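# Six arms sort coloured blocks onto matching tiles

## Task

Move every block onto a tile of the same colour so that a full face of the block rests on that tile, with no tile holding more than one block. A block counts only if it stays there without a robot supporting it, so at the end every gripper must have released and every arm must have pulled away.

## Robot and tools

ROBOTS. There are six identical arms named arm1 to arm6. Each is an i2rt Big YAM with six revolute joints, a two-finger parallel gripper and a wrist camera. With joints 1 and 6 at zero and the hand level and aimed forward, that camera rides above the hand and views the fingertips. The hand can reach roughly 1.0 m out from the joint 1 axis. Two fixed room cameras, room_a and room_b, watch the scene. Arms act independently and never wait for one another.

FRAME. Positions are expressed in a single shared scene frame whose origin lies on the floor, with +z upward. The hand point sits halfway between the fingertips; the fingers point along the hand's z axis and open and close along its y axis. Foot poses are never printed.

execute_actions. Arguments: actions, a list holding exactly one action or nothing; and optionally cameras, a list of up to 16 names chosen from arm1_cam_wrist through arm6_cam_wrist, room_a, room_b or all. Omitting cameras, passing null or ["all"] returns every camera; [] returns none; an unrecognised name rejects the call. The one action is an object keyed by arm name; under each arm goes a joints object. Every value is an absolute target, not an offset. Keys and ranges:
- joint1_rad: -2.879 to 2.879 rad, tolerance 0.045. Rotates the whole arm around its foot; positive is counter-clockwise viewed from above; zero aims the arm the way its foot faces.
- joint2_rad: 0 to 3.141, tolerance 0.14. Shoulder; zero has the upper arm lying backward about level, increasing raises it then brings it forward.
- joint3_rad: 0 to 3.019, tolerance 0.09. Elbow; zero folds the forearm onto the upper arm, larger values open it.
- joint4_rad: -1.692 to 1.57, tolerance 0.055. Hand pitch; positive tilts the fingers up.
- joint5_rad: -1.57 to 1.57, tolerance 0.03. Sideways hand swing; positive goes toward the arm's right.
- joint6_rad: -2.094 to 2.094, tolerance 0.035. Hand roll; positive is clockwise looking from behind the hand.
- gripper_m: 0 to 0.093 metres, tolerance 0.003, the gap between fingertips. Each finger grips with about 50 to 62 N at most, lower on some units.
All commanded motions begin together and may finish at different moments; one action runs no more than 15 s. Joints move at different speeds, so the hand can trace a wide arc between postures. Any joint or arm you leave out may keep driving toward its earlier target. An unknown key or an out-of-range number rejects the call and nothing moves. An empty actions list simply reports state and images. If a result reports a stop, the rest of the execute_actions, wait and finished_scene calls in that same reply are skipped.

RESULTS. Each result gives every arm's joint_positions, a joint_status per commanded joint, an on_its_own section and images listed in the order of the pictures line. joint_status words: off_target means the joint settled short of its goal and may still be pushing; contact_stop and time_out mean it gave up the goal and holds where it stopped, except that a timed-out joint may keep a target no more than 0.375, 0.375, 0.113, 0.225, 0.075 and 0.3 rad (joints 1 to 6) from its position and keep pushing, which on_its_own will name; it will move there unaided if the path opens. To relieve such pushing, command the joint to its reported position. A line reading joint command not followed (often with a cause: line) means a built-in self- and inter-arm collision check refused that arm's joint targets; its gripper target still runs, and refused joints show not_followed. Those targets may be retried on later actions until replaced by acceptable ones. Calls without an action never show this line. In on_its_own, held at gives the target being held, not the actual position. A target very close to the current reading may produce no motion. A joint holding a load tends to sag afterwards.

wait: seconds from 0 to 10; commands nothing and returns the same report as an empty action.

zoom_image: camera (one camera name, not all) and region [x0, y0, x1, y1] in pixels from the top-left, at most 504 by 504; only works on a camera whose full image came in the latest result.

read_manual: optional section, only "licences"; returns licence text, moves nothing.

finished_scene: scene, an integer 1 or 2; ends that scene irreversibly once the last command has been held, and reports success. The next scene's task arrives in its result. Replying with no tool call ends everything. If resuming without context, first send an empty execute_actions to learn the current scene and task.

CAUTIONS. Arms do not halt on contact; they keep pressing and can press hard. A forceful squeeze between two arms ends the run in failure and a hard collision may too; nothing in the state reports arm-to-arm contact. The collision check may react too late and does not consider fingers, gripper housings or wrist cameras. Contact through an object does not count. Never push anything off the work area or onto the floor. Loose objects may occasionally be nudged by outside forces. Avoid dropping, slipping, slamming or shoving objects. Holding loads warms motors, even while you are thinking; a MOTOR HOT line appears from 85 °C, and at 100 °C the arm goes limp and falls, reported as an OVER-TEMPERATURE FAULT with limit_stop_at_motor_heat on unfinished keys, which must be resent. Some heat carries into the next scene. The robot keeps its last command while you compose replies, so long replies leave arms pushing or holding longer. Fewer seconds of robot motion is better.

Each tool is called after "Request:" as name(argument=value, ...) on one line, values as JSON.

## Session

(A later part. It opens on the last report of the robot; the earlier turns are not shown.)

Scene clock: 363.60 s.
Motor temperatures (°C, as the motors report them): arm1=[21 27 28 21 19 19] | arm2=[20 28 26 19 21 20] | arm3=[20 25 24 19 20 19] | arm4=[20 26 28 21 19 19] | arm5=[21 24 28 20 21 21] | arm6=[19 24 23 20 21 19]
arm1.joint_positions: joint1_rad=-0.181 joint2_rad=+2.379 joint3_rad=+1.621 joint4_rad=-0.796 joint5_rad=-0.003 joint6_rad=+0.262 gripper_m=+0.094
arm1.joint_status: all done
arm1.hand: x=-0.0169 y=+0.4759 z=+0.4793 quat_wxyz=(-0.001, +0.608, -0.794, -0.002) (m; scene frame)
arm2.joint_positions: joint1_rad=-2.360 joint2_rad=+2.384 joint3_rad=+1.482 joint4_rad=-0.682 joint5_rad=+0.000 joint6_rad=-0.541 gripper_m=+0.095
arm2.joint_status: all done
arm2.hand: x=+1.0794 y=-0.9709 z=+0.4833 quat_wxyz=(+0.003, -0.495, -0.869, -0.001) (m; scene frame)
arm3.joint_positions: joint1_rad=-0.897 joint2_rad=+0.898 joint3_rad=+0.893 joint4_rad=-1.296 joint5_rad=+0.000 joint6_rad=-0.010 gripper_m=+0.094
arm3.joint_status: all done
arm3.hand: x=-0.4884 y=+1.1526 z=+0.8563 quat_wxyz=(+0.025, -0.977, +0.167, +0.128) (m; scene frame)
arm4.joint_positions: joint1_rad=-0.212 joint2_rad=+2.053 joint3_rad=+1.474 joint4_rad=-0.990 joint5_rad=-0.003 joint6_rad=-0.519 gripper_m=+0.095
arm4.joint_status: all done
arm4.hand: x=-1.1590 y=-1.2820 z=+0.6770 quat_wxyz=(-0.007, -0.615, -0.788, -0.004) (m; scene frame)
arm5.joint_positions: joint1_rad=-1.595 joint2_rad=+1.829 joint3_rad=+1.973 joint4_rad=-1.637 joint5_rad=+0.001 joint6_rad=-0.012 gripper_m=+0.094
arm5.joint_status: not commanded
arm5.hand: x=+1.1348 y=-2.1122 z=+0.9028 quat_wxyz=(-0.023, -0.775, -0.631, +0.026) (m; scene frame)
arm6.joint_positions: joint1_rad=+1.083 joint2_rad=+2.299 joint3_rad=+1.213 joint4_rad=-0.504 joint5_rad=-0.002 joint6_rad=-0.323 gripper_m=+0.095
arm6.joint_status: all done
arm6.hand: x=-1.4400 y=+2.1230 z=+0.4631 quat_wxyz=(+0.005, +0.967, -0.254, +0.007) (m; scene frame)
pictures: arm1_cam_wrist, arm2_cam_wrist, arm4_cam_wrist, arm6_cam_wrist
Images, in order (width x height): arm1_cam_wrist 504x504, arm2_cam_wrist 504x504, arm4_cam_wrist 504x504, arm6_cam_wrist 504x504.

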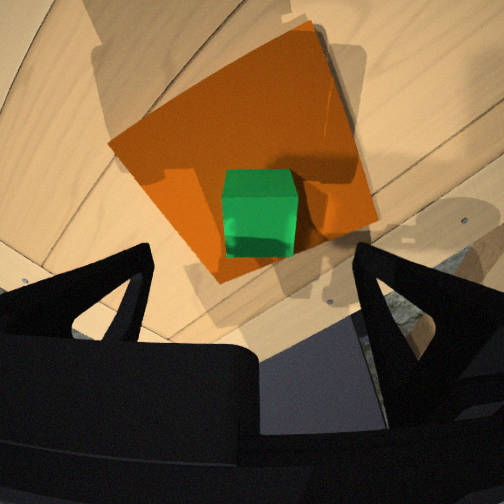

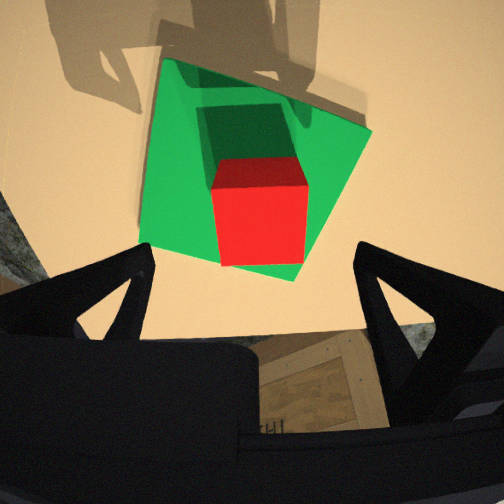

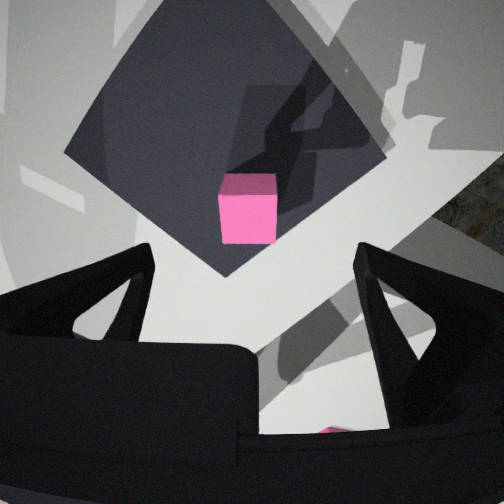

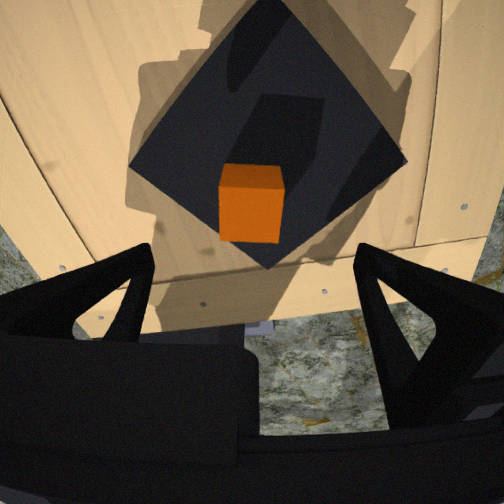

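Request:
execute_actions(actions=[{"arm1":{"joints":{"joint2_rad":2.433,"joint3_rad":1.63,"joint4_rad":-0.711}},"arm2":{"joints":{"joint2_rad":2.446,"joint3_rad":1.499,"joint4_rad":-0.547}},"arm4":{"joints":{"joint2_rad":2.123,"joint3_rad":1.44,"joint4_rad":-0.874}},"arm6":{"joints":{"joint2_rad":2.357,"joint3_rad":1.228,"joint4_rad":-0.358}}}], cameras=["arm1_cam_wrist","arm2_cam_wrist","arm4_cam_wrist","arm6_cam_wrist"])

Scene clock: 411.20 s.
Motor temperatures (°C, as the motors report them): arm1=[21 28 27 21 19 19] | arm2=[20 29 25 19 21 20] | arm3=[20 22 25 19 20 19] | arm4=[20 26 28 21 19 19] | arm5=[21 24 28 20 21 21] | arm6=[19 25 23 20 21 19]
arm1.joint_positions: joint1_rad=-0.181 joint2_rad=+2.421 joint3_rad=+1.621 joint4_rad=-0.722 joint5_rad=-0.003 joint6_rad=+0.262 gripper_m=+0.094
arm1.joint_status: all done
arm1.hand: x=-0.0168 y=+0.4810 z=+0.4547 quat_wxyz=(-0.011, +0.608, -0.794, -0.015) (m; scene frame)
arm2.joint_positions: joint1_rad=-2.360 joint2_rad=+2.434 joint3_rad=+1.482 joint4_rad=-0.562 joint5_rad=+0.000 joint6_rad=-0.541 gripper_m=+0.095
arm2.joint_status: all done
arm2.hand: x=+1.0792 y=-0.9833 z=+0.4564 quat_wxyz=(-0.014, -0.495, -0.868, +0.030) (m; scene frame)
arm3.joint_positions: joint1_rad=-0.897 joint2_rad=+0.898 joint3_rad=+0.893 joint4_rad=-1.296 joint5_rad=+0.000 joint6_rad=-0.010 gripper_m=+0.094
arm3.joint_status: not commanded
arm3.hand: x=-0.4884 y=+1.1526 z=+0.8563 quat_wxyz=(+0.025, -0.977, +0.167, +0.128) (m; scene frame)
arm4.joint_positions: joint1_rad=-0.212 joint2_rad=+2.108 joint3_rad=+1.451 joint4_rad=-0.889 joint5_rad=-0.003 joint6_rad=-0.519 gripper_m=+0.095
arm4.joint_status: all done
arm4.hand: x=-1.1598 y=-1.2865 z=+0.6395 quat_wxyz=(-0.011, -0.615, -0.788, +0.007) (m; scene frame)
arm5.joint_positions: joint1_rad=-1.595 joint2_rad=+1.829 joint3_rad=+1.973 joint4_rad=-1.637 joint5_rad=+0.001 joint6_rad=-0.012 gripper_m=+0.094
arm5.joint_status: not commanded
arm5.hand: x=+1.1348 y=-2.1122 z=+0.9028 quat_wxyz=(-0.023, -0.775, -0.631, +0.026) (m; scene frame)
arm6.joint_positions: joint1_rad=+1.083 joint2_rad=+2.342 joint3_rad=+1.213 joint4_rad=-0.376 joint5_rad=-0.002 joint6_rad=-0.323 gripper_m=+0.095
arm6.joint_status: all done
arm6.hand: x=-1.4509 y=+2.1351 z=+0.4434 quat_wxyz=(-0.019, +0.967, -0.254, -0.029) (m; scene frame)
pictures: arm1_cam_wrist, arm2_cam_wrist, arm4_cam_wrist, arm6_cam_wrist
Images, in order (width x height): arm1_cam_wrist 504x504, arm2_cam_wrist 504x504, arm4_cam_wrist 504x504, arm6_cam_wrist 504x504.

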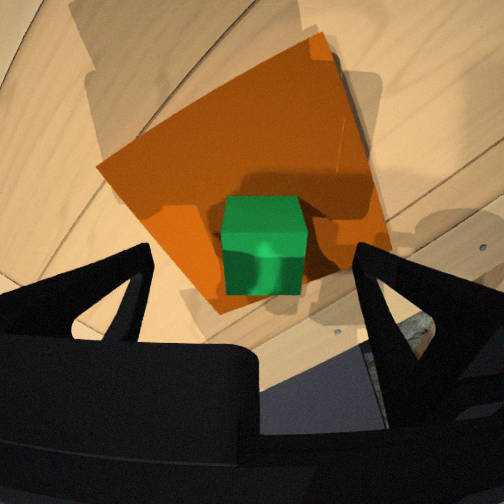

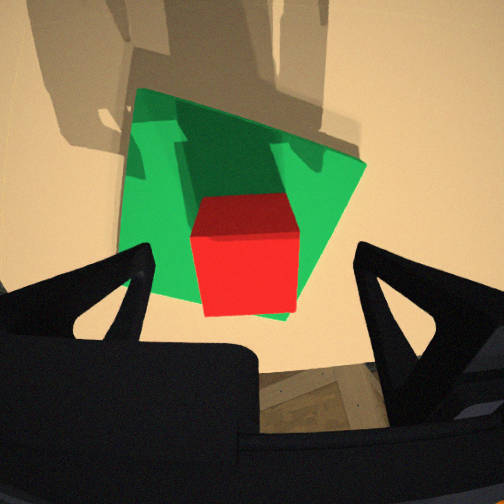

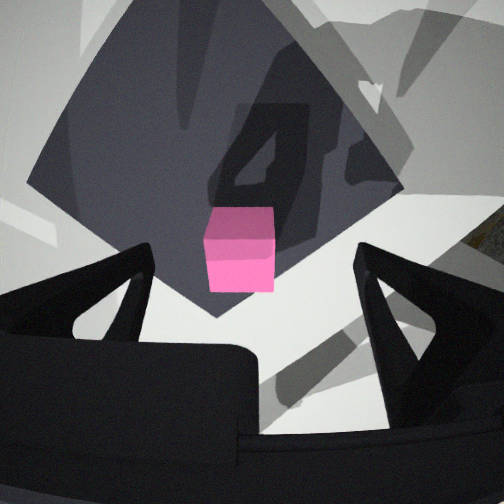

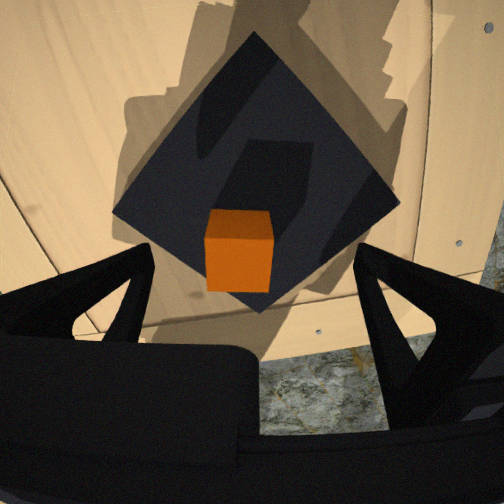

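Request:
execute_actions(actions=[{"arm1":{"joints":{"joint2_rad":2.454}},"arm2":{"joints":{"joint2_rad":2.478}},"arm4":{"joints":{"joint2_rad":2.131,"joint3_rad":1.424}},"arm6":{"joints":{"joint2_rad":2.385}}}], cameras=["arm1_cam_wrist","arm2_cam_wrist","arm4_cam_wrist","arm6_cam_wrist"])

Scene clock: 416.43 s.
Motor temperatures (°C, as the motors report them): arm1=[21 28 27 21 19 19] | arm2=[20 29 25 19 21 20] | arm3=[20 22 25 19 20 19] | arm4=[20 26 28 21 19 19] | arm5=[21 25 28 20 21 21] | arm6=[19 25 23 20 21 19]
arm1.joint_positions: joint1_rad=-0.181 joint2_rad=+2.434 joint3_rad=+1.621 joint4_rad=-0.722 joint5_rad=-0.003 joint6_rad=+0.262 gripper_m=+0.094
arm1.joint_status: all done
arm1.hand: x=-0.0168 y=+0.4766 z=+0.4466 quat_wxyz=(-0.007, +0.608, -0.794, -0.010) (m; scene frame)
arm2.joint_positions: joint1_rad=-2.360 joint2_rad=+2.461 joint3_rad=+1.482 joint4_rad=-0.561 joint5_rad=+0.000 joint6_rad=-0.541 gripper_m=+0.095
arm2.joint_status: all done
arm2.hand: x=+1.0792 y=-0.9735 z=+0.4409 quat_wxyz=(-0.008, -0.495, -0.869, +0.018) (m; scene frame)
arm3.joint_positions: joint1_rad=-0.897 joint2_rad=+0.898 joint3_rad=+0.893 joint4_rad=-1.296 joint5_rad=+0.000 joint6_rad=-0.010 gripper_m=+0.094
arm3.joint_status: not commanded
arm3.hand: x=-0.4884 y=+1.1526 z=+0.8563 quat_wxyz=(+0.025, -0.977, +0.167, +0.128) (m; scene frame)
arm4.joint_positions: joint1_rad=-0.212 joint2_rad=+2.108 joint3_rad=+1.438 joint4_rad=-0.888 joint5_rad=-0.003 joint6_rad=-0.519 gripper_m=+0.095
arm4.joint_status: all done
arm4.hand: x=-1.1582 y=-1.2810 z=+0.6357 quat_wxyz=(-0.009, -0.615, -0.788, +0.002) (m; scene frame)
arm5.joint_positions: joint1_rad=-1.595 joint2_rad=+1.829 joint3_rad=+1.973 joint4_rad=-1.637 joint5_rad=+0.001 joint6_rad=-0.012 gripper_m=+0.094
arm5.joint_status: not commanded
arm5.hand: x=+1.1348 y=-2.1122 z=+0.9028 quat_wxyz=(-0.023, -0.775, -0.631, +0.026) (m; scene frame)
arm6.joint_positions: joint1_rad=+1.083 joint2_rad=+2.367 joint3_rad=+1.213 joint4_rad=-0.375 joint5_rad=-0.002 joint6_rad=-0.323 gripper_m=+0.095
arm6.joint_status: all done
arm6.hand: x=-1.4447 y=+2.1284 z=+0.4309 quat_wxyz=(-0.012, +0.967, -0.254, -0.019) (m; scene frame)
pictures: arm1_cam_wrist, arm2_cam_wrist, arm4_cam_wrist, arm6_cam_wrist
Images, in order (width x height): arm1_cam_wrist 504x504, arm2_cam_wrist 504x504, arm4_cam_wrist 504x504, arm6_cam_wrist 504x504.

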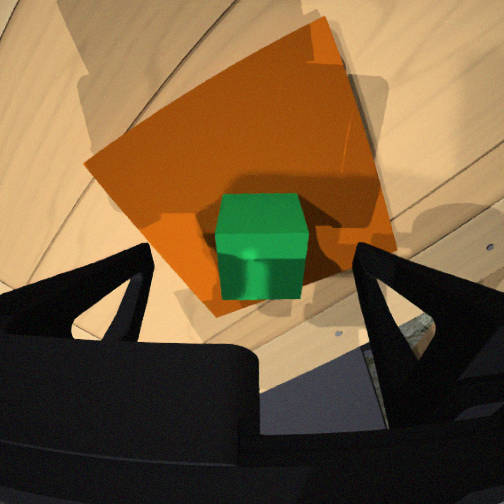

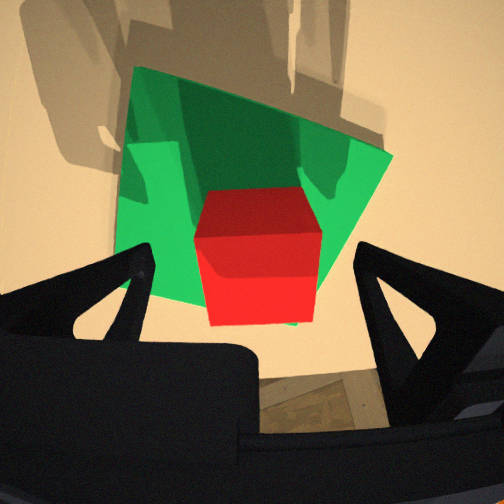

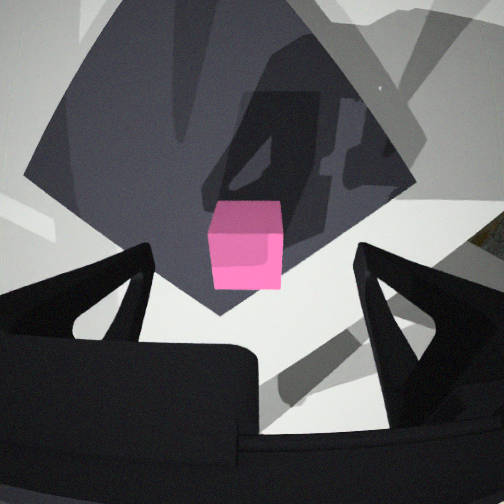

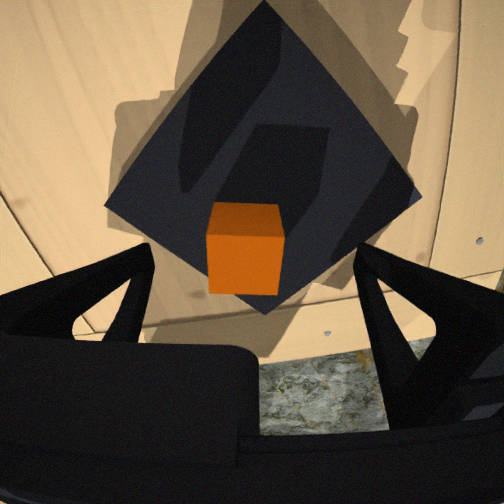

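Request:
execute_actions(actions=[{"arm1":{"joints":{"gripper_m":0.024}},"arm2":{"joints":{"gripper_m":0.034}},"arm4":{"joints":{"joint2_rad":2.14}},"arm6":{"joints":{"gripper_m":0.018}}}], cameras=["arm1_cam_wrist","arm2_cam_wrist","arm4_cam_wrist","arm6_cam_wrist"])

Scene clock: 425.10 s.
Motor temperatures (°C, as the motors report them): arm1=[21 27 27 21 19 19] | arm2=[20 29 25 19 21 20] | arm3=[20 22 25 19 20 19] | arm4=[20 26 27 21 19 19] | arm5=[21 25 28 20 21 21] | arm6=[19 25 22 20 21 19]
arm1.joint_positions: joint1_rad=-0.182 joint2_rad=+2.434 joint3_rad=+1.621 joint4_rad=-0.721 joint5_rad=-0.002 joint6_rad=+0.262 gripper_m=+0.036
arm1.joint_status: gripper_m off_target (ended at +0.036, target +0.024)
arm1.hand: x=-0.0164 y=+0.4767 z=+0.4466 quat_wxyz=(-0.008, +0.607, -0.794, -0.010) (m; scene frame)
arm2.joint_positions: joint1_rad=-2.360 joint2_rad=+2.461 joint3_rad=+1.482 joint4_rad=-0.561 joint5_rad=+0.001 joint6_rad=-0.542 gripper_m=+0.048
arm2.joint_status: gripper_m off_target (ended at +0.048, target +0.034)
arm2.hand: x=+1.0791 y=-0.9737 z=+0.4409 quat_wxyz=(-0.008, -0.494, -0.869, +0.019) (m; scene frame)
arm3.joint_positions: joint1_rad=-0.897 joint2_rad=+0.898 joint3_rad=+0.893 joint4_rad=-1.296 joint5_rad=+0.000 joint6_rad=-0.010 gripper_m=+0.094
arm3.joint_status: not commanded
arm3.hand: x=-0.4884 y=+1.1526 z=+0.8563 quat_wxyz=(+0.025, -0.977, +0.167, +0.128) (m; scene frame)
arm4.joint_positions: joint1_rad=-0.212 joint2_rad=+2.110 joint3_rad=+1.438 joint4_rad=-0.888 joint5_rad=-0.003 joint6_rad=-0.519 gripper_m=+0.095
arm4.joint_status: all done
arm4.hand: x=-1.1580 y=-1.2806 z=+0.6347 quat_wxyz=(-0.009, -0.615, -0.788, +0.001) (m; scene frame)
arm5.joint_positions: joint1_rad=-1.595 joint2_rad=+1.829 joint3_rad=+1.973 joint4_rad=-1.637 joint5_rad=+0.001 joint6_rad=-0.012 gripper_m=+0.094
arm5.joint_status: not commanded
arm5.hand: x=+1.1348 y=-2.1122 z=+0.9028 quat_wxyz=(-0.023, -0.775, -0.631, +0.026) (m; scene frame)
arm6.joint_positions: joint1_rad=+1.083 joint2_rad=+2.367 joint3_rad=+1.213 joint4_rad=-0.375 joint5_rad=-0.001 joint6_rad=-0.323 gripper_m=+0.031
arm6.joint_status: gripper_m off_target (ended at +0.031, target +0.018)
arm6.hand: x=-1.4447 y=+2.1284 z=+0.4309 quat_wxyz=(-0.012, +0.967, -0.253, -0.019) (m; scene frame)
pictures: arm1_cam_wrist, arm2_cam_wrist, arm4_cam_wrist, arm6_cam_wrist
Images, in order (width x height): arm1_cam_wrist 504x504, arm2_cam_wrist 504x504, arm4_cam_wrist 504x504, arm6_cam_wrist 504x504.

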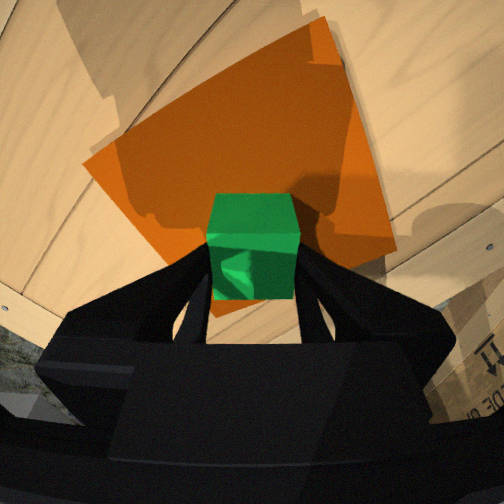

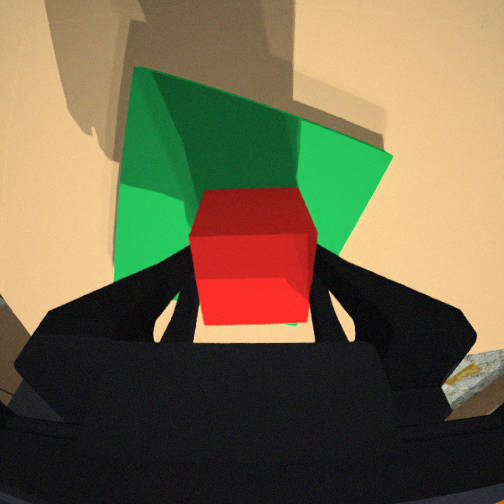

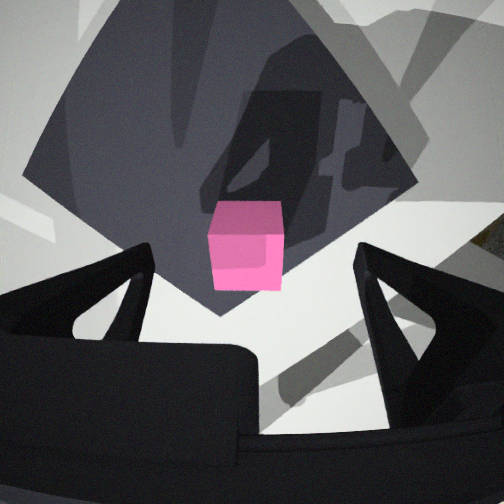

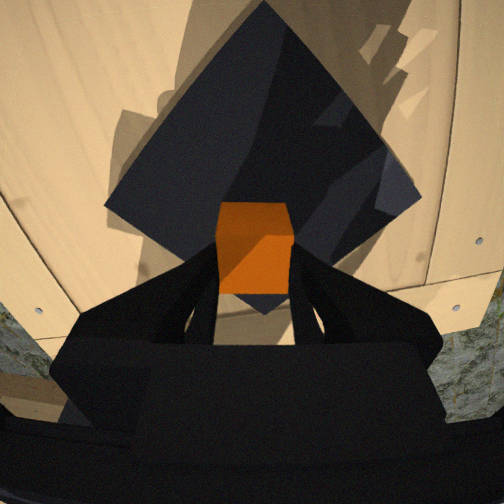

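Request:
execute_actions(actions=[{"arm1":{"joints":{"joint1_rad":-2.10,"joint2_rad":1.95,"joint3_rad":1.58,"joint4_rad":-1.19,"joint6_rad":0}},"arm2":{"joints":{"joint1_rad":0.054,"joint2_rad":1.99,"joint3_rad":2.04,"joint4_rad":-1.604,"joint6_rad":0}},"arm3":{"joints":{"joint2_rad":0.6,"joint3_rad":0.6,"joint4_rad":-1.3}},"arm4":{"joints":{"joint2_rad":2.152}},"arm6":{"joints":{"joint1_rad":-2.2165,"joint2_rad":2.093,"joint3_rad":1.685,"joint4_rad":-1.145,"joint6_rad":0}}}], cameras=["arm1_cam_wrist","arm2_cam_wrist","arm4_cam_wrist","arm6_cam_wrist"])

Scene clock: 481.87 s.
Motor temperatures (°C, as the motors report them): arm1=[21 28 27 21 19 19] | arm2=[20 29 25 19 21 20] | arm3=[20 22 25 19 20 19] | arm4=[20 26 27 21 19 19] | arm5=[21 25 29 20 21 21] | arm6=[19 25 22 20 21 19]
arm1.joint_positions: joint1_rad=-2.106 joint2_rad=+1.963 joint3_rad=+1.583 joint4_rad=-1.180 joint5_rad=+0.000 joint6_rad=+0.008 gripper_m=+0.036
arm1.joint_status: all done
arm1.hand: x=+0.5304 y=-0.3504 z=+0.7227 quat_wxyz=(-0.007, -0.181, -0.983, +0.006) (m; scene frame)
arm2.joint_positions: joint1_rad=+0.063 joint2_rad=+2.022 joint3_rad=+2.027 joint4_rad=-1.591 joint5_rad=-0.003 joint6_rad=-0.009 gripper_m=+0.048
arm2.joint_status: all done
arm2.hand: x=+1.4999 y=+0.0788 z=+0.8740 quat_wxyz=(+0.011, +0.415, -0.910, +0.005) (m; scene frame)
arm3.joint_positions: joint1_rad=-0.897 joint2_rad=+0.597 joint3_rad=+0.590 joint4_rad=-1.298 joint5_rad=+0.000 joint6_rad=-0.010 gripper_m=+0.094
arm3.joint_status: all done
arm3.hand: x=-0.3999 y=+1.1206 z=+0.7864 quat_wxyz=(+0.024, -0.978, +0.167, +0.125) (m; scene frame)
arm4.joint_positions: joint1_rad=-0.212 joint2_rad=+2.126 joint3_rad=+1.438 joint4_rad=-0.888 joint5_rad=-0.003 joint6_rad=-0.519 gripper_m=+0.095
arm4.joint_status: all done
arm4.hand: x=-1.1571 y=-1.2775 z=+0.6256 quat_wxyz=(-0.006, -0.615, -0.788, -0.007) (m; scene frame)
arm5.joint_positions: joint1_rad=-1.595 joint2_rad=+1.829 joint3_rad=+1.973 joint4_rad=-1.637 joint5_rad=+0.001 joint6_rad=-0.012 gripper_m=+0.094
arm5.joint_status: not commanded
arm5.hand: x=+1.1348 y=-2.1122 z=+0.9028 quat_wxyz=(-0.023, -0.775, -0.631, +0.026) (m; scene frame)
arm6.joint_positions: joint1_rad=-2.221 joint2_rad=+2.099 joint3_rad=+1.685 joint4_rad=-1.129 joint5_rad=+0.002 joint6_rad=-0.005 gripper_m=+0.031
arm6.joint_status: all done
arm6.hand: x=-0.7665 y=+1.2249 z=+0.6994 quat_wxyz=(-0.010, -0.476, -0.879, +0.007) (m; scene frame)
pictures: arm1_cam_wrist, arm2_cam_wrist, arm4_cam_wrist, arm6_cam_wrist
Images, in order (width x height): arm1_cam_wrist 504x504, arm2_cam_wrist 504x504, arm4_cam_wrist 504x504, arm6_cam_wrist 504x504.

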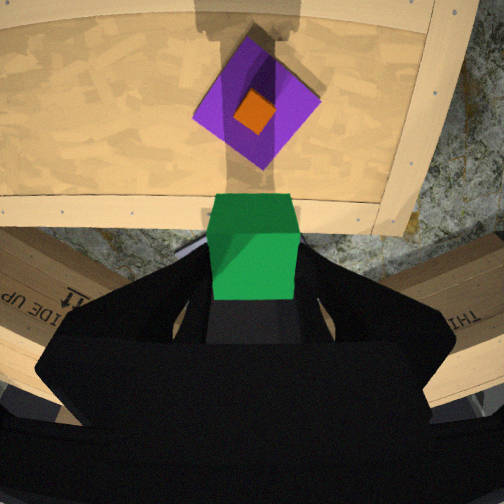

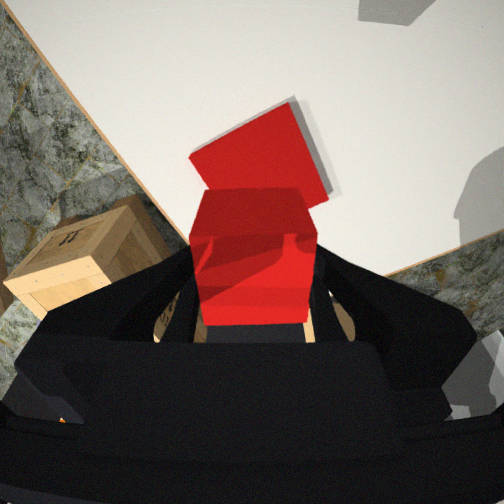

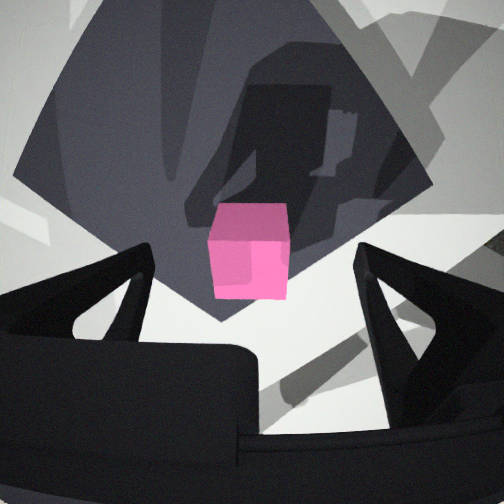

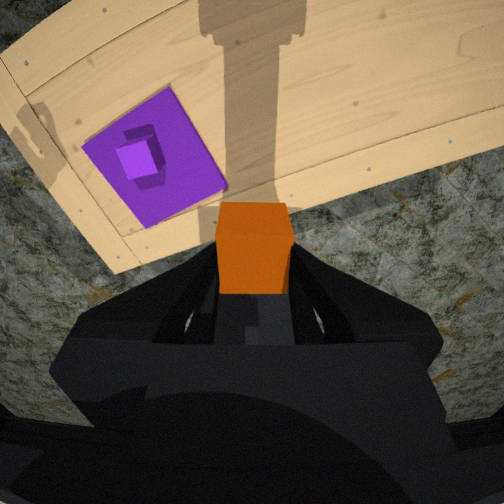

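Request:
execute_actions(actions=[])

Scene clock: 502.13 s.
Motor temperatures (°C, as the motors report them): arm1=[21 28 27 21 19 19] | arm2=[20 30 27 19 21 20] | arm3=[20 21 26 19 20 19] | arm4=[20 27 27 21 19 19] | arm5=[21 25 29 20 21 21] | arm6=[19 26 23 20 21 19]
arm1.joint_positions: joint1_rad=-2.106 joint2_rad=+1.963 joint3_rad=+1.583 joint4_rad=-1.180 joint5_rad=+0.000 joint6_rad=+0.008 gripper_m=+0.036
arm1.joint_status: all done
arm1.hand: x=+0.5304 y=-0.3504 z=+0.7227 quat_wxyz=(-0.007, -0.181, -0.983, +0.006) (m; scene frame)
arm2.joint_positions: joint1_rad=+0.063 joint2_rad=+2.022 joint3_rad=+2.027 joint4_rad=-1.591 joint5_rad=-0.003 joint6_rad=-0.009 gripper_m=+0.048
arm2.joint_status: all done
arm2.hand: x=+1.4999 y=+0.0788 z=+0.8740 quat_wxyz=(+0.011, +0.415, -0.910, +0.005) (m; scene frame)
arm3.joint_positions: joint1_rad=-0.897 joint2_rad=+0.597 joint3_rad=+0.590 joint4_rad=-1.298 joint5_rad=+0.000 joint6_rad=-0.010 gripper_m=+0.094
arm3.joint_status: all done
arm3.hand: x=-0.3999 y=+1.1206 z=+0.7864 quat_wxyz=(+0.024, -0.978, +0.167, +0.125) (m; scene frame)
arm4.joint_positions: joint1_rad=-0.212 joint2_rad=+2.126 joint3_rad=+1.438 joint4_rad=-0.888 joint5_rad=-0.003 joint6_rad=-0.519 gripper_m=+0.095
arm4.joint_status: all done
arm4.hand: x=-1.1571 y=-1.2775 z=+0.6256 quat_wxyz=(-0.006, -0.615, -0.788, -0.007) (m; scene frame)
arm5.joint_positions: joint1_rad=-1.595 joint2_rad=+1.829 joint3_rad=+1.973 joint4_rad=-1.637 joint5_rad=+0.001 joint6_rad=-0.012 gripper_m=+0.094
arm5.joint_status: not commanded
arm5.hand: x=+1.1348 y=-2.1122 z=+0.9028 quat_wxyz=(-0.023, -0.775, -0.631, +0.026) (m; scene frame)
arm6.joint_positions: joint1_rad=-2.221 joint2_rad=+2.099 joint3_rad=+1.685 joint4_rad=-1.129 joint5_rad=+0.002 joint6_rad=-0.005 gripper_m=+0.031
arm6.joint_status: all done
arm6.hand: x=-0.7665 y=+1.2249 z=+0.6994 quat_wxyz=(-0.010, -0.476, -0.879, +0.007) (m; scene frame)
pictures: arm1_cam_wrist, arm2_cam_wrist, arm3_cam_wrist, arm4_cam_wrist, arm5_cam_wrist, arm6_cam_wrist, room_a, room_b
Images, in order (width x height): arm1_cam_wrist 504x504, arm2_cam_wrist 504x504, arm3_cam_wrist 504x504, arm4_cam_wrist 504x504, arm5_cam_wrist 504x504, arm6_cam_wrist 504x504, room_a 504x504, room_b 504x504.

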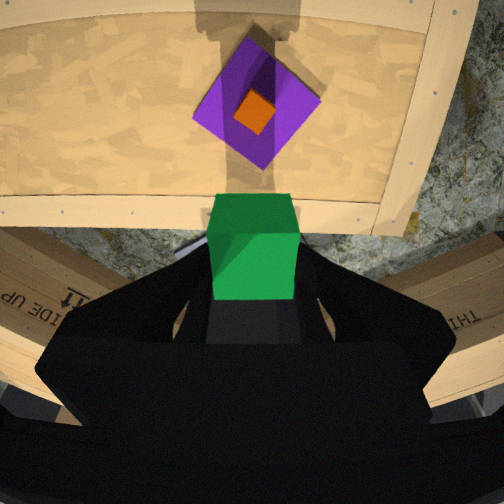

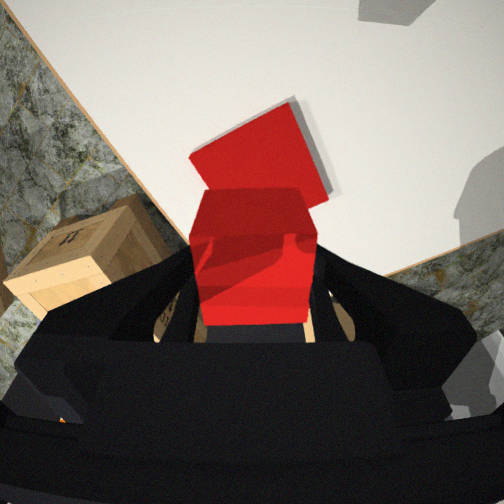

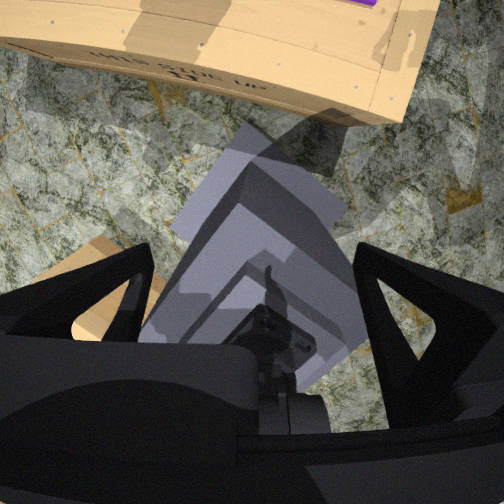

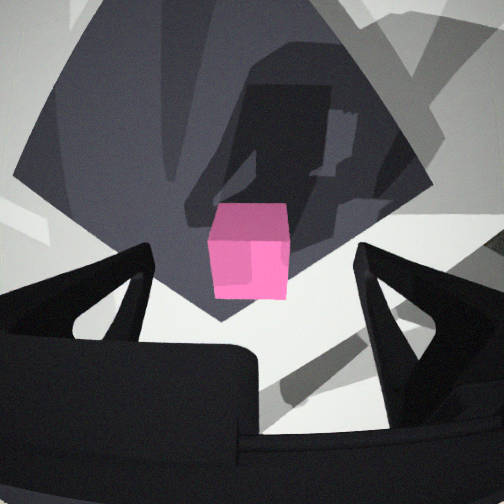

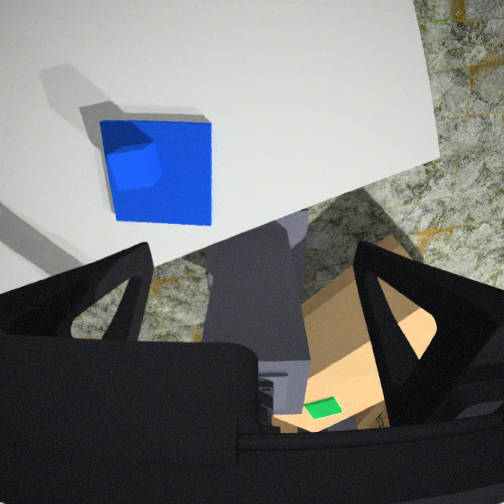

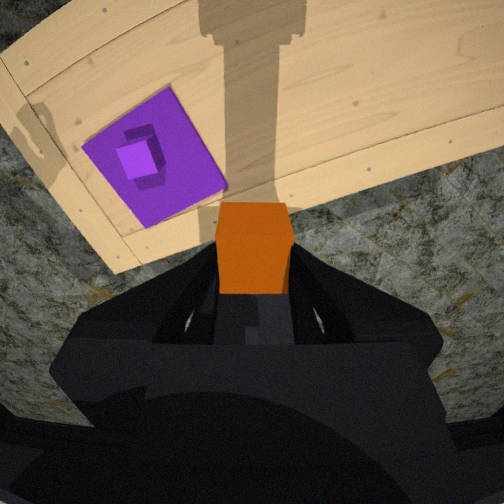

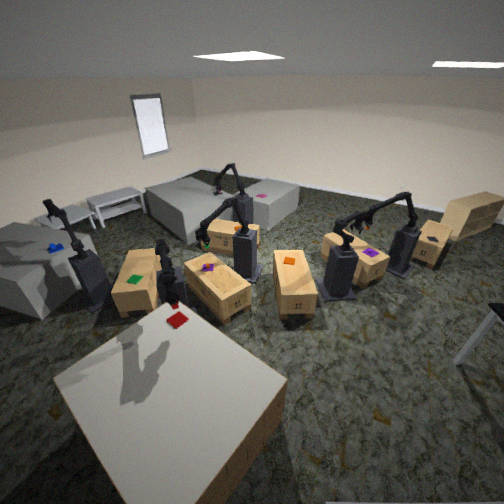

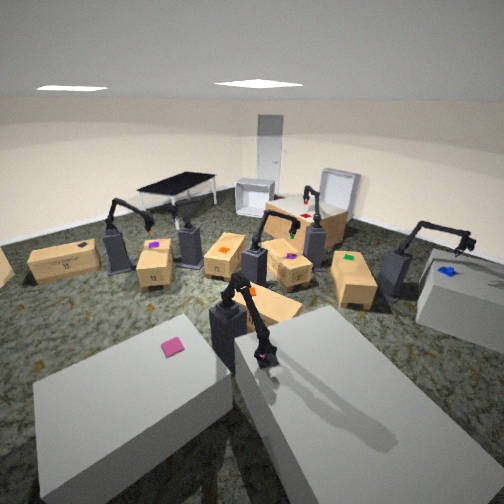

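Request:
execute_actions(actions=[{"arm1": {"joints": {"joint1_rad": -1.856, "joint2_rad": 2.385, "joint3_rad": 1.59, "joint4_rad": -0.75}}, "arm2": {"joints": {"joint1_rad": 0.04, "joint2_rad": 1.914, "joint3_rad": 1.555, "joint4_rad": -1.185}}, "arm4": {"joints": {"gripper_m": 0.018}}, "arm6": {"joints": {"joint1_rad": -2.27, "joint2_rad": 2.49, "joint3_rad": 1.745, "joint4_rad": -0.785}}}], cameras=["arm1_cam_wrist", "arm2_cam_wrist", "arm4_cam_wrist", "arm6_cam_wrist"])

Scene clock: 552.20 s.
Motor temperatures (°C, as the motors report them): arm1=[21 28 28 21 19 19] | arm2=[20 31 28 19 21 20] | arm3=[20 21 26 19 20 19] | arm4=[20 27 27 21 19 19] | arm5=[21 25 30 20 21 21] | arm6=[19 26 24 20 21 19]
arm1.joint_positions: joint1_rad=-1.862 joint2_rad=+2.384 joint3_rad=+1.569 joint4_rad=-0.758 joint5_rad=-0.001 joint6_rad=+0.006 gripper_m=+0.036
arm1.joint_status: all done
arm1.hand: x=+0.5825 y=-0.2162 z=+0.4720 quat_wxyz=(+0.000, -0.059, -0.998, +0.005) (m; scene frame)
arm2.joint_positions: joint1_rad=+0.051 joint2_rad=+1.925 joint3_rad=+1.544 joint4_rad=-1.200 joint5_rad=-0.003 joint6_rad=-0.009 gripper_m=+0.048
arm2.joint_status: all done
arm2.hand: x=+1.4666 y=+0.0301 z=+0.7512 quat_wxyz=(+0.009, +0.409, -0.912, +0.004) (m; scene frame)
arm3.joint_positions: joint1_rad=-0.897 joint2_rad=+0.597 joint3_rad=+0.590 joint4_rad=-1.298 joint5_rad=+0.000 joint6_rad=-0.010 gripper_m=+0.094
arm3.joint_status: not commanded
arm3.hand: x=-0.3999 y=+1.1206 z=+0.7864 quat_wxyz=(+0.024, -0.978, +0.167, +0.125) (m; scene frame)
arm4.joint_positions: joint1_rad=-0.212 joint2_rad=+2.126 joint3_rad=+1.438 joint4_rad=-0.888 joint5_rad=-0.003 joint6_rad=-0.520 gripper_m=+0.031
arm4.joint_status: gripper_m off_target (ended at +0.031, target +0.018)
arm4.hand: x=-1.1571 y=-1.2775 z=+0.6256 quat_wxyz=(-0.005, -0.615, -0.788, -0.007) (m; scene frame)
arm5.joint_positions: joint1_rad=-1.595 joint2_rad=+1.829 joint3_rad=+1.973 joint4_rad=-1.637 joint5_rad=+0.001 joint6_rad=-0.012 gripper_m=+0.094
arm5.joint_status: not commanded
arm5.hand: x=+1.1348 y=-2.1122 z=+0.9028 quat_wxyz=(-0.023, -0.775, -0.631, +0.026) (m; scene frame)
arm6.joint_positions: joint1_rad=-2.274 joint2_rad=+2.506 joint3_rad=+1.716 joint4_rad=-0.801 joint5_rad=+0.001 joint6_rad=-0.005 gripper_m=+0.031
arm6.joint_status: all done
arm6.hand: x=-0.7937 y=+1.2055 z=+0.4594 quat_wxyz=(+0.010, -0.500, -0.866, -0.005) (m; scene frame)
pictures: arm1_cam_wrist, arm2_cam_wrist, arm4_cam_wrist, arm6_cam_wrist
Images, in order (width x height): arm1_cam_wrist 504x504, arm2_cam_wrist 504x504, arm4_cam_wrist 504x504, arm6_cam_wrist 504x504.

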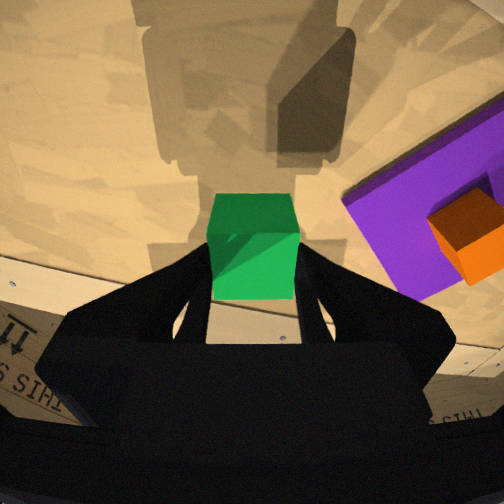

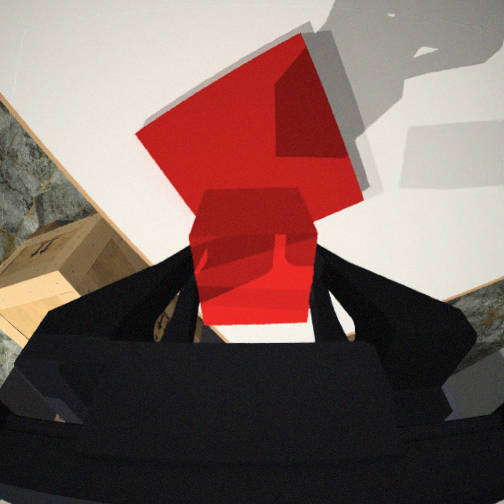

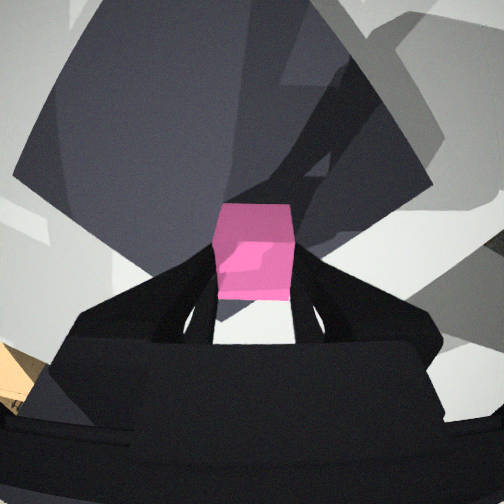

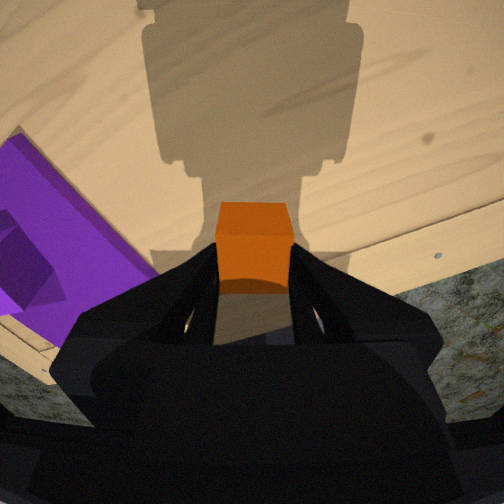

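Request:
zoom_image(camera="arm1_cam_wrist", region=[300, 80, 504, 320])

Request:
zoom_image(camera="arm2_cam_wrist", region=[120, 0, 400, 260])

Region (300, 80, 504, 320) of arm1_cam_wrist's 504x504 image, scaled by 2.100, with more detail than that image has; it fills the left 428 columns of this view, and the rest is white.

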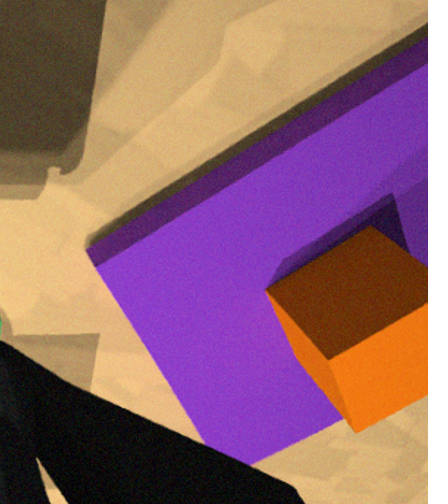

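Region (120, 0, 400, 260) of arm2_cam_wrist's 504x504 image, scaled by 1.800, with more detail than that image has; it fills the top 468 rows of this view, and the rest is white.

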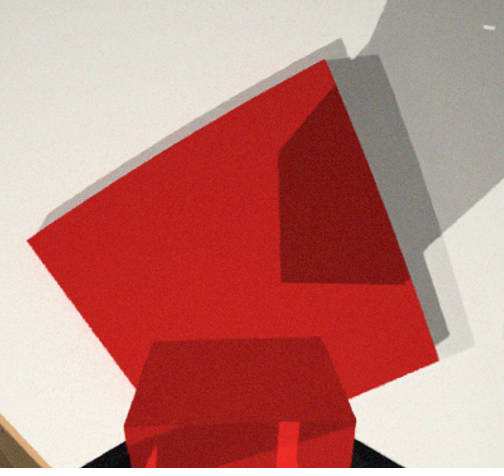

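Request:
execute_actions(actions=[{"arm1": {"joints": {"joint2_rad": 2.465, "joint4_rad": -0.67}}, "arm2": {"joints": {"joint2_rad": 2.0, "joint3_rad": 1.50, "joint4_rad": -1.058}}, "arm4": {"joints": {"joint1_rad": -1.51, "joint2_rad": 1.665, "joint3_rad": 1.48, "joint4_rad": -1.378, "joint6_rad": 0.0}}, "arm6": {"joints": {"joint2_rad": 2.57, "joint4_rad": -0.71}}}], cameras=["arm1_cam_wrist", "arm2_cam_wrist", "arm4_cam_wrist", "arm6_cam_wrist"])

Scene clock: 599.07 s.
Motor temperatures (°C, as the motors report them): arm1=[21 29 28 21 19 19] | arm2=[20 30 28 19 21 20] | arm3=[20 21 26 19 20 19] | arm4=[20 27 27 21 19 19] | arm5=[21 26 30 20 21 21] | arm6=[19 27 24 20 21 19]
arm1.joint_positions: joint1_rad=-1.862 joint2_rad=+2.450 joint3_rad=+1.570 joint4_rad=-0.677 joint5_rad=-0.001 joint6_rad=+0.006 gripper_m=+0.036
arm1.joint_status: all done
arm1.hand: x=+0.5813 y=-0.2165 z=+0.4338 quat_wxyz=(-0.008, -0.059, -0.998, +0.005) (m; scene frame)
arm2.joint_positions: joint1_rad=+0.051 joint2_rad=+2.006 joint3_rad=+1.490 joint4_rad=-1.072 joint5_rad=-0.003 joint6_rad=-0.009 gripper_m=+0.048
arm2.joint_status: all done
arm2.hand: x=+1.4677 y=+0.0310 z=+0.6875 quat_wxyz=(+0.012, +0.409, -0.912, +0.006) (m; scene frame)
arm3.joint_positions: joint1_rad=-0.897 joint2_rad=+0.597 joint3_rad=+0.590 joint4_rad=-1.298 joint5_rad=+0.000 joint6_rad=-0.010 gripper_m=+0.094
arm3.joint_status: not commanded
arm3.hand: x=-0.3999 y=+1.1206 z=+0.7864 quat_wxyz=(+0.024, -0.978, +0.167, +0.125) (m; scene frame)
arm4.joint_positions: joint1_rad=-1.514 joint2_rad=+1.659 joint3_rad=+1.474 joint4_rad=-1.362 joint5_rad=+0.000 joint6_rad=-0.011 gripper_m=+0.031
arm4.joint_status: all done
arm4.hand: x=-1.5092 y=-0.7227 z=+0.8784 quat_wxyz=(+0.000, -1.000, -0.003, +0.005) (m; scene frame)
arm5.joint_positions: joint1_rad=-1.595 joint2_rad=+1.829 joint3_rad=+1.973 joint4_rad=-1.637 joint5_rad=+0.001 joint6_rad=-0.012 gripper_m=+0.094
arm5.joint_status: not commanded
arm5.hand: x=+1.1348 y=-2.1122 z=+0.9028 quat_wxyz=(-0.023, -0.775, -0.631, +0.026) (m; scene frame)
arm6.joint_positions: joint1_rad=-2.274 joint2_rad=+2.557 joint3_rad=+1.721 joint4_rad=-0.726 joint5_rad=+0.001 joint6_rad=-0.005 gripper_m=+0.031
arm6.joint_status: all done
arm6.hand: x=-0.7928 y=+1.2038 z=+0.4290 quat_wxyz=(-0.002, -0.500, -0.866, +0.002) (m; scene frame)
pictures: arm1_cam_wrist, arm2_cam_wrist, arm4_cam_wrist, arm6_cam_wrist
Images, in order (width x height): arm1_cam_wrist 504x504, arm2_cam_wrist 504x504, arm4_cam_wrist 504x504, arm6_cam_wrist 504x504.

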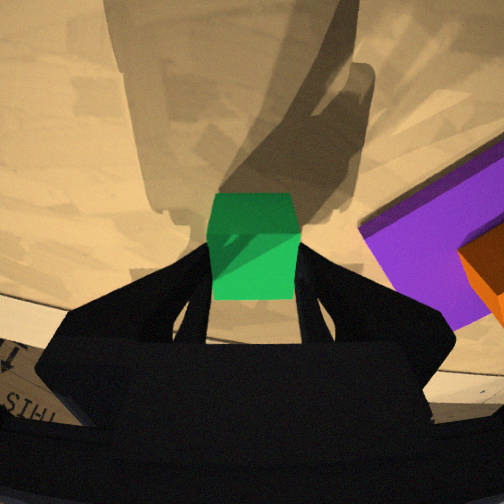

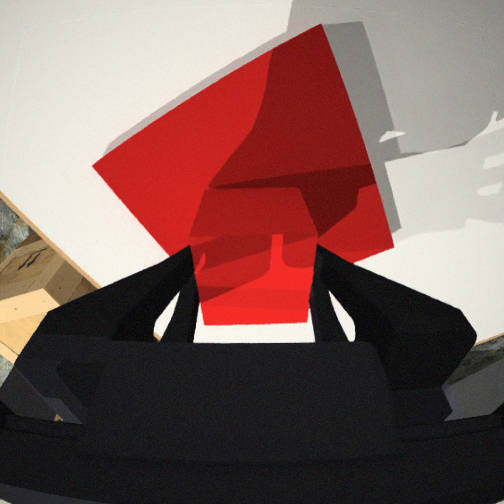

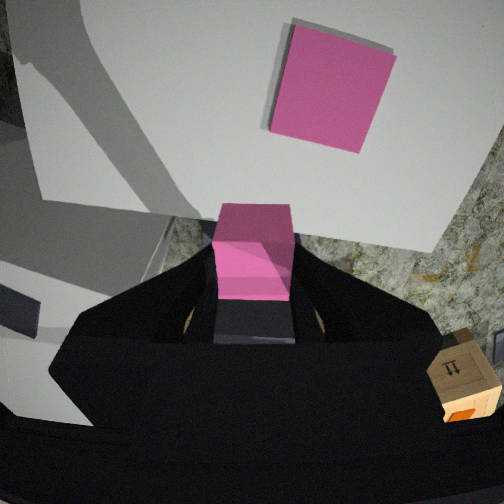

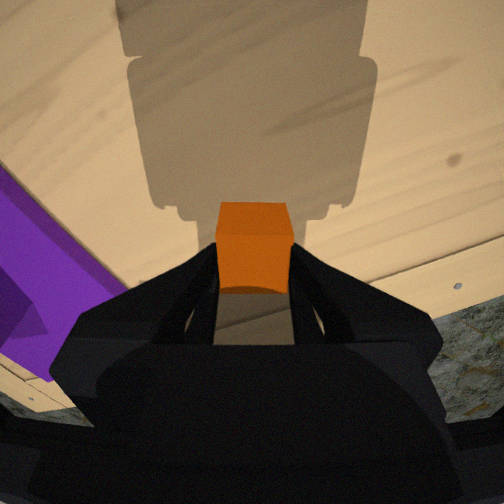

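Request:
zoom_image(camera="arm1_cam_wrist", region=[180, 120, 400, 270])

Request:
zoom_image(camera="arm2_cam_wrist", region=[80, 0, 420, 280])

Request:
zoom_image(camera="arm4_cam_wrist", region=[240, 0, 420, 180])

Region (180, 120, 400, 270) of arm1_cam_wrist's 504x504 image, scaled by 2.291, with more detail than that image has; it fills the top 344 rows of this view, and the rest is white.

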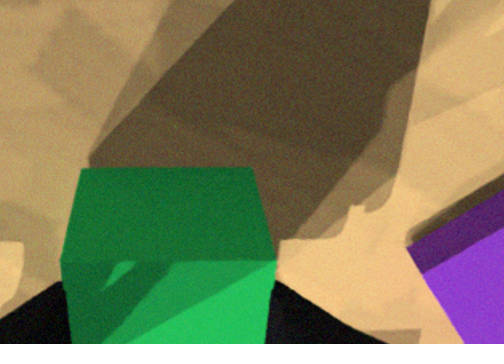

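Region (80, 0, 420, 280) of arm2_cam_wrist's 504x504 image, scaled by 1.482, with more detail than that image has; it fills the top 415 rows of this view, and the rest is white.

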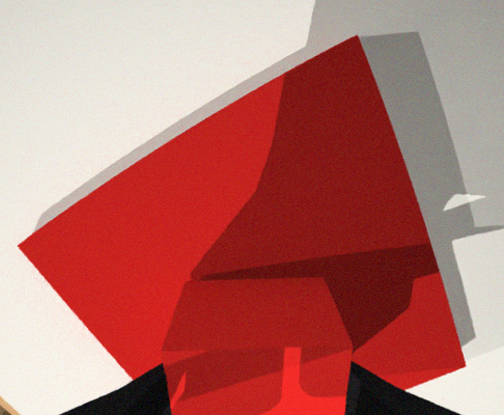

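Region (240, 0, 420, 180) of arm4_cam_wrist's 504x504 image, scaled by 2.800, with more detail than that image has.

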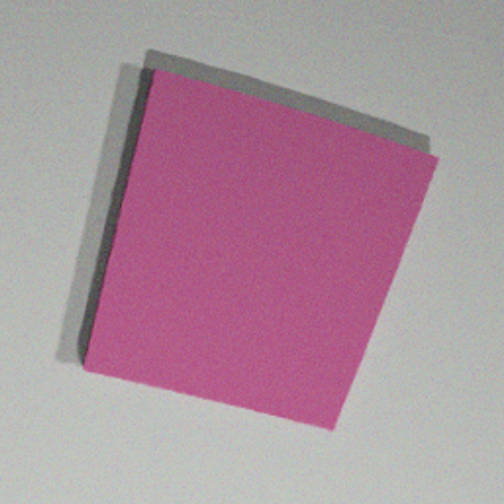

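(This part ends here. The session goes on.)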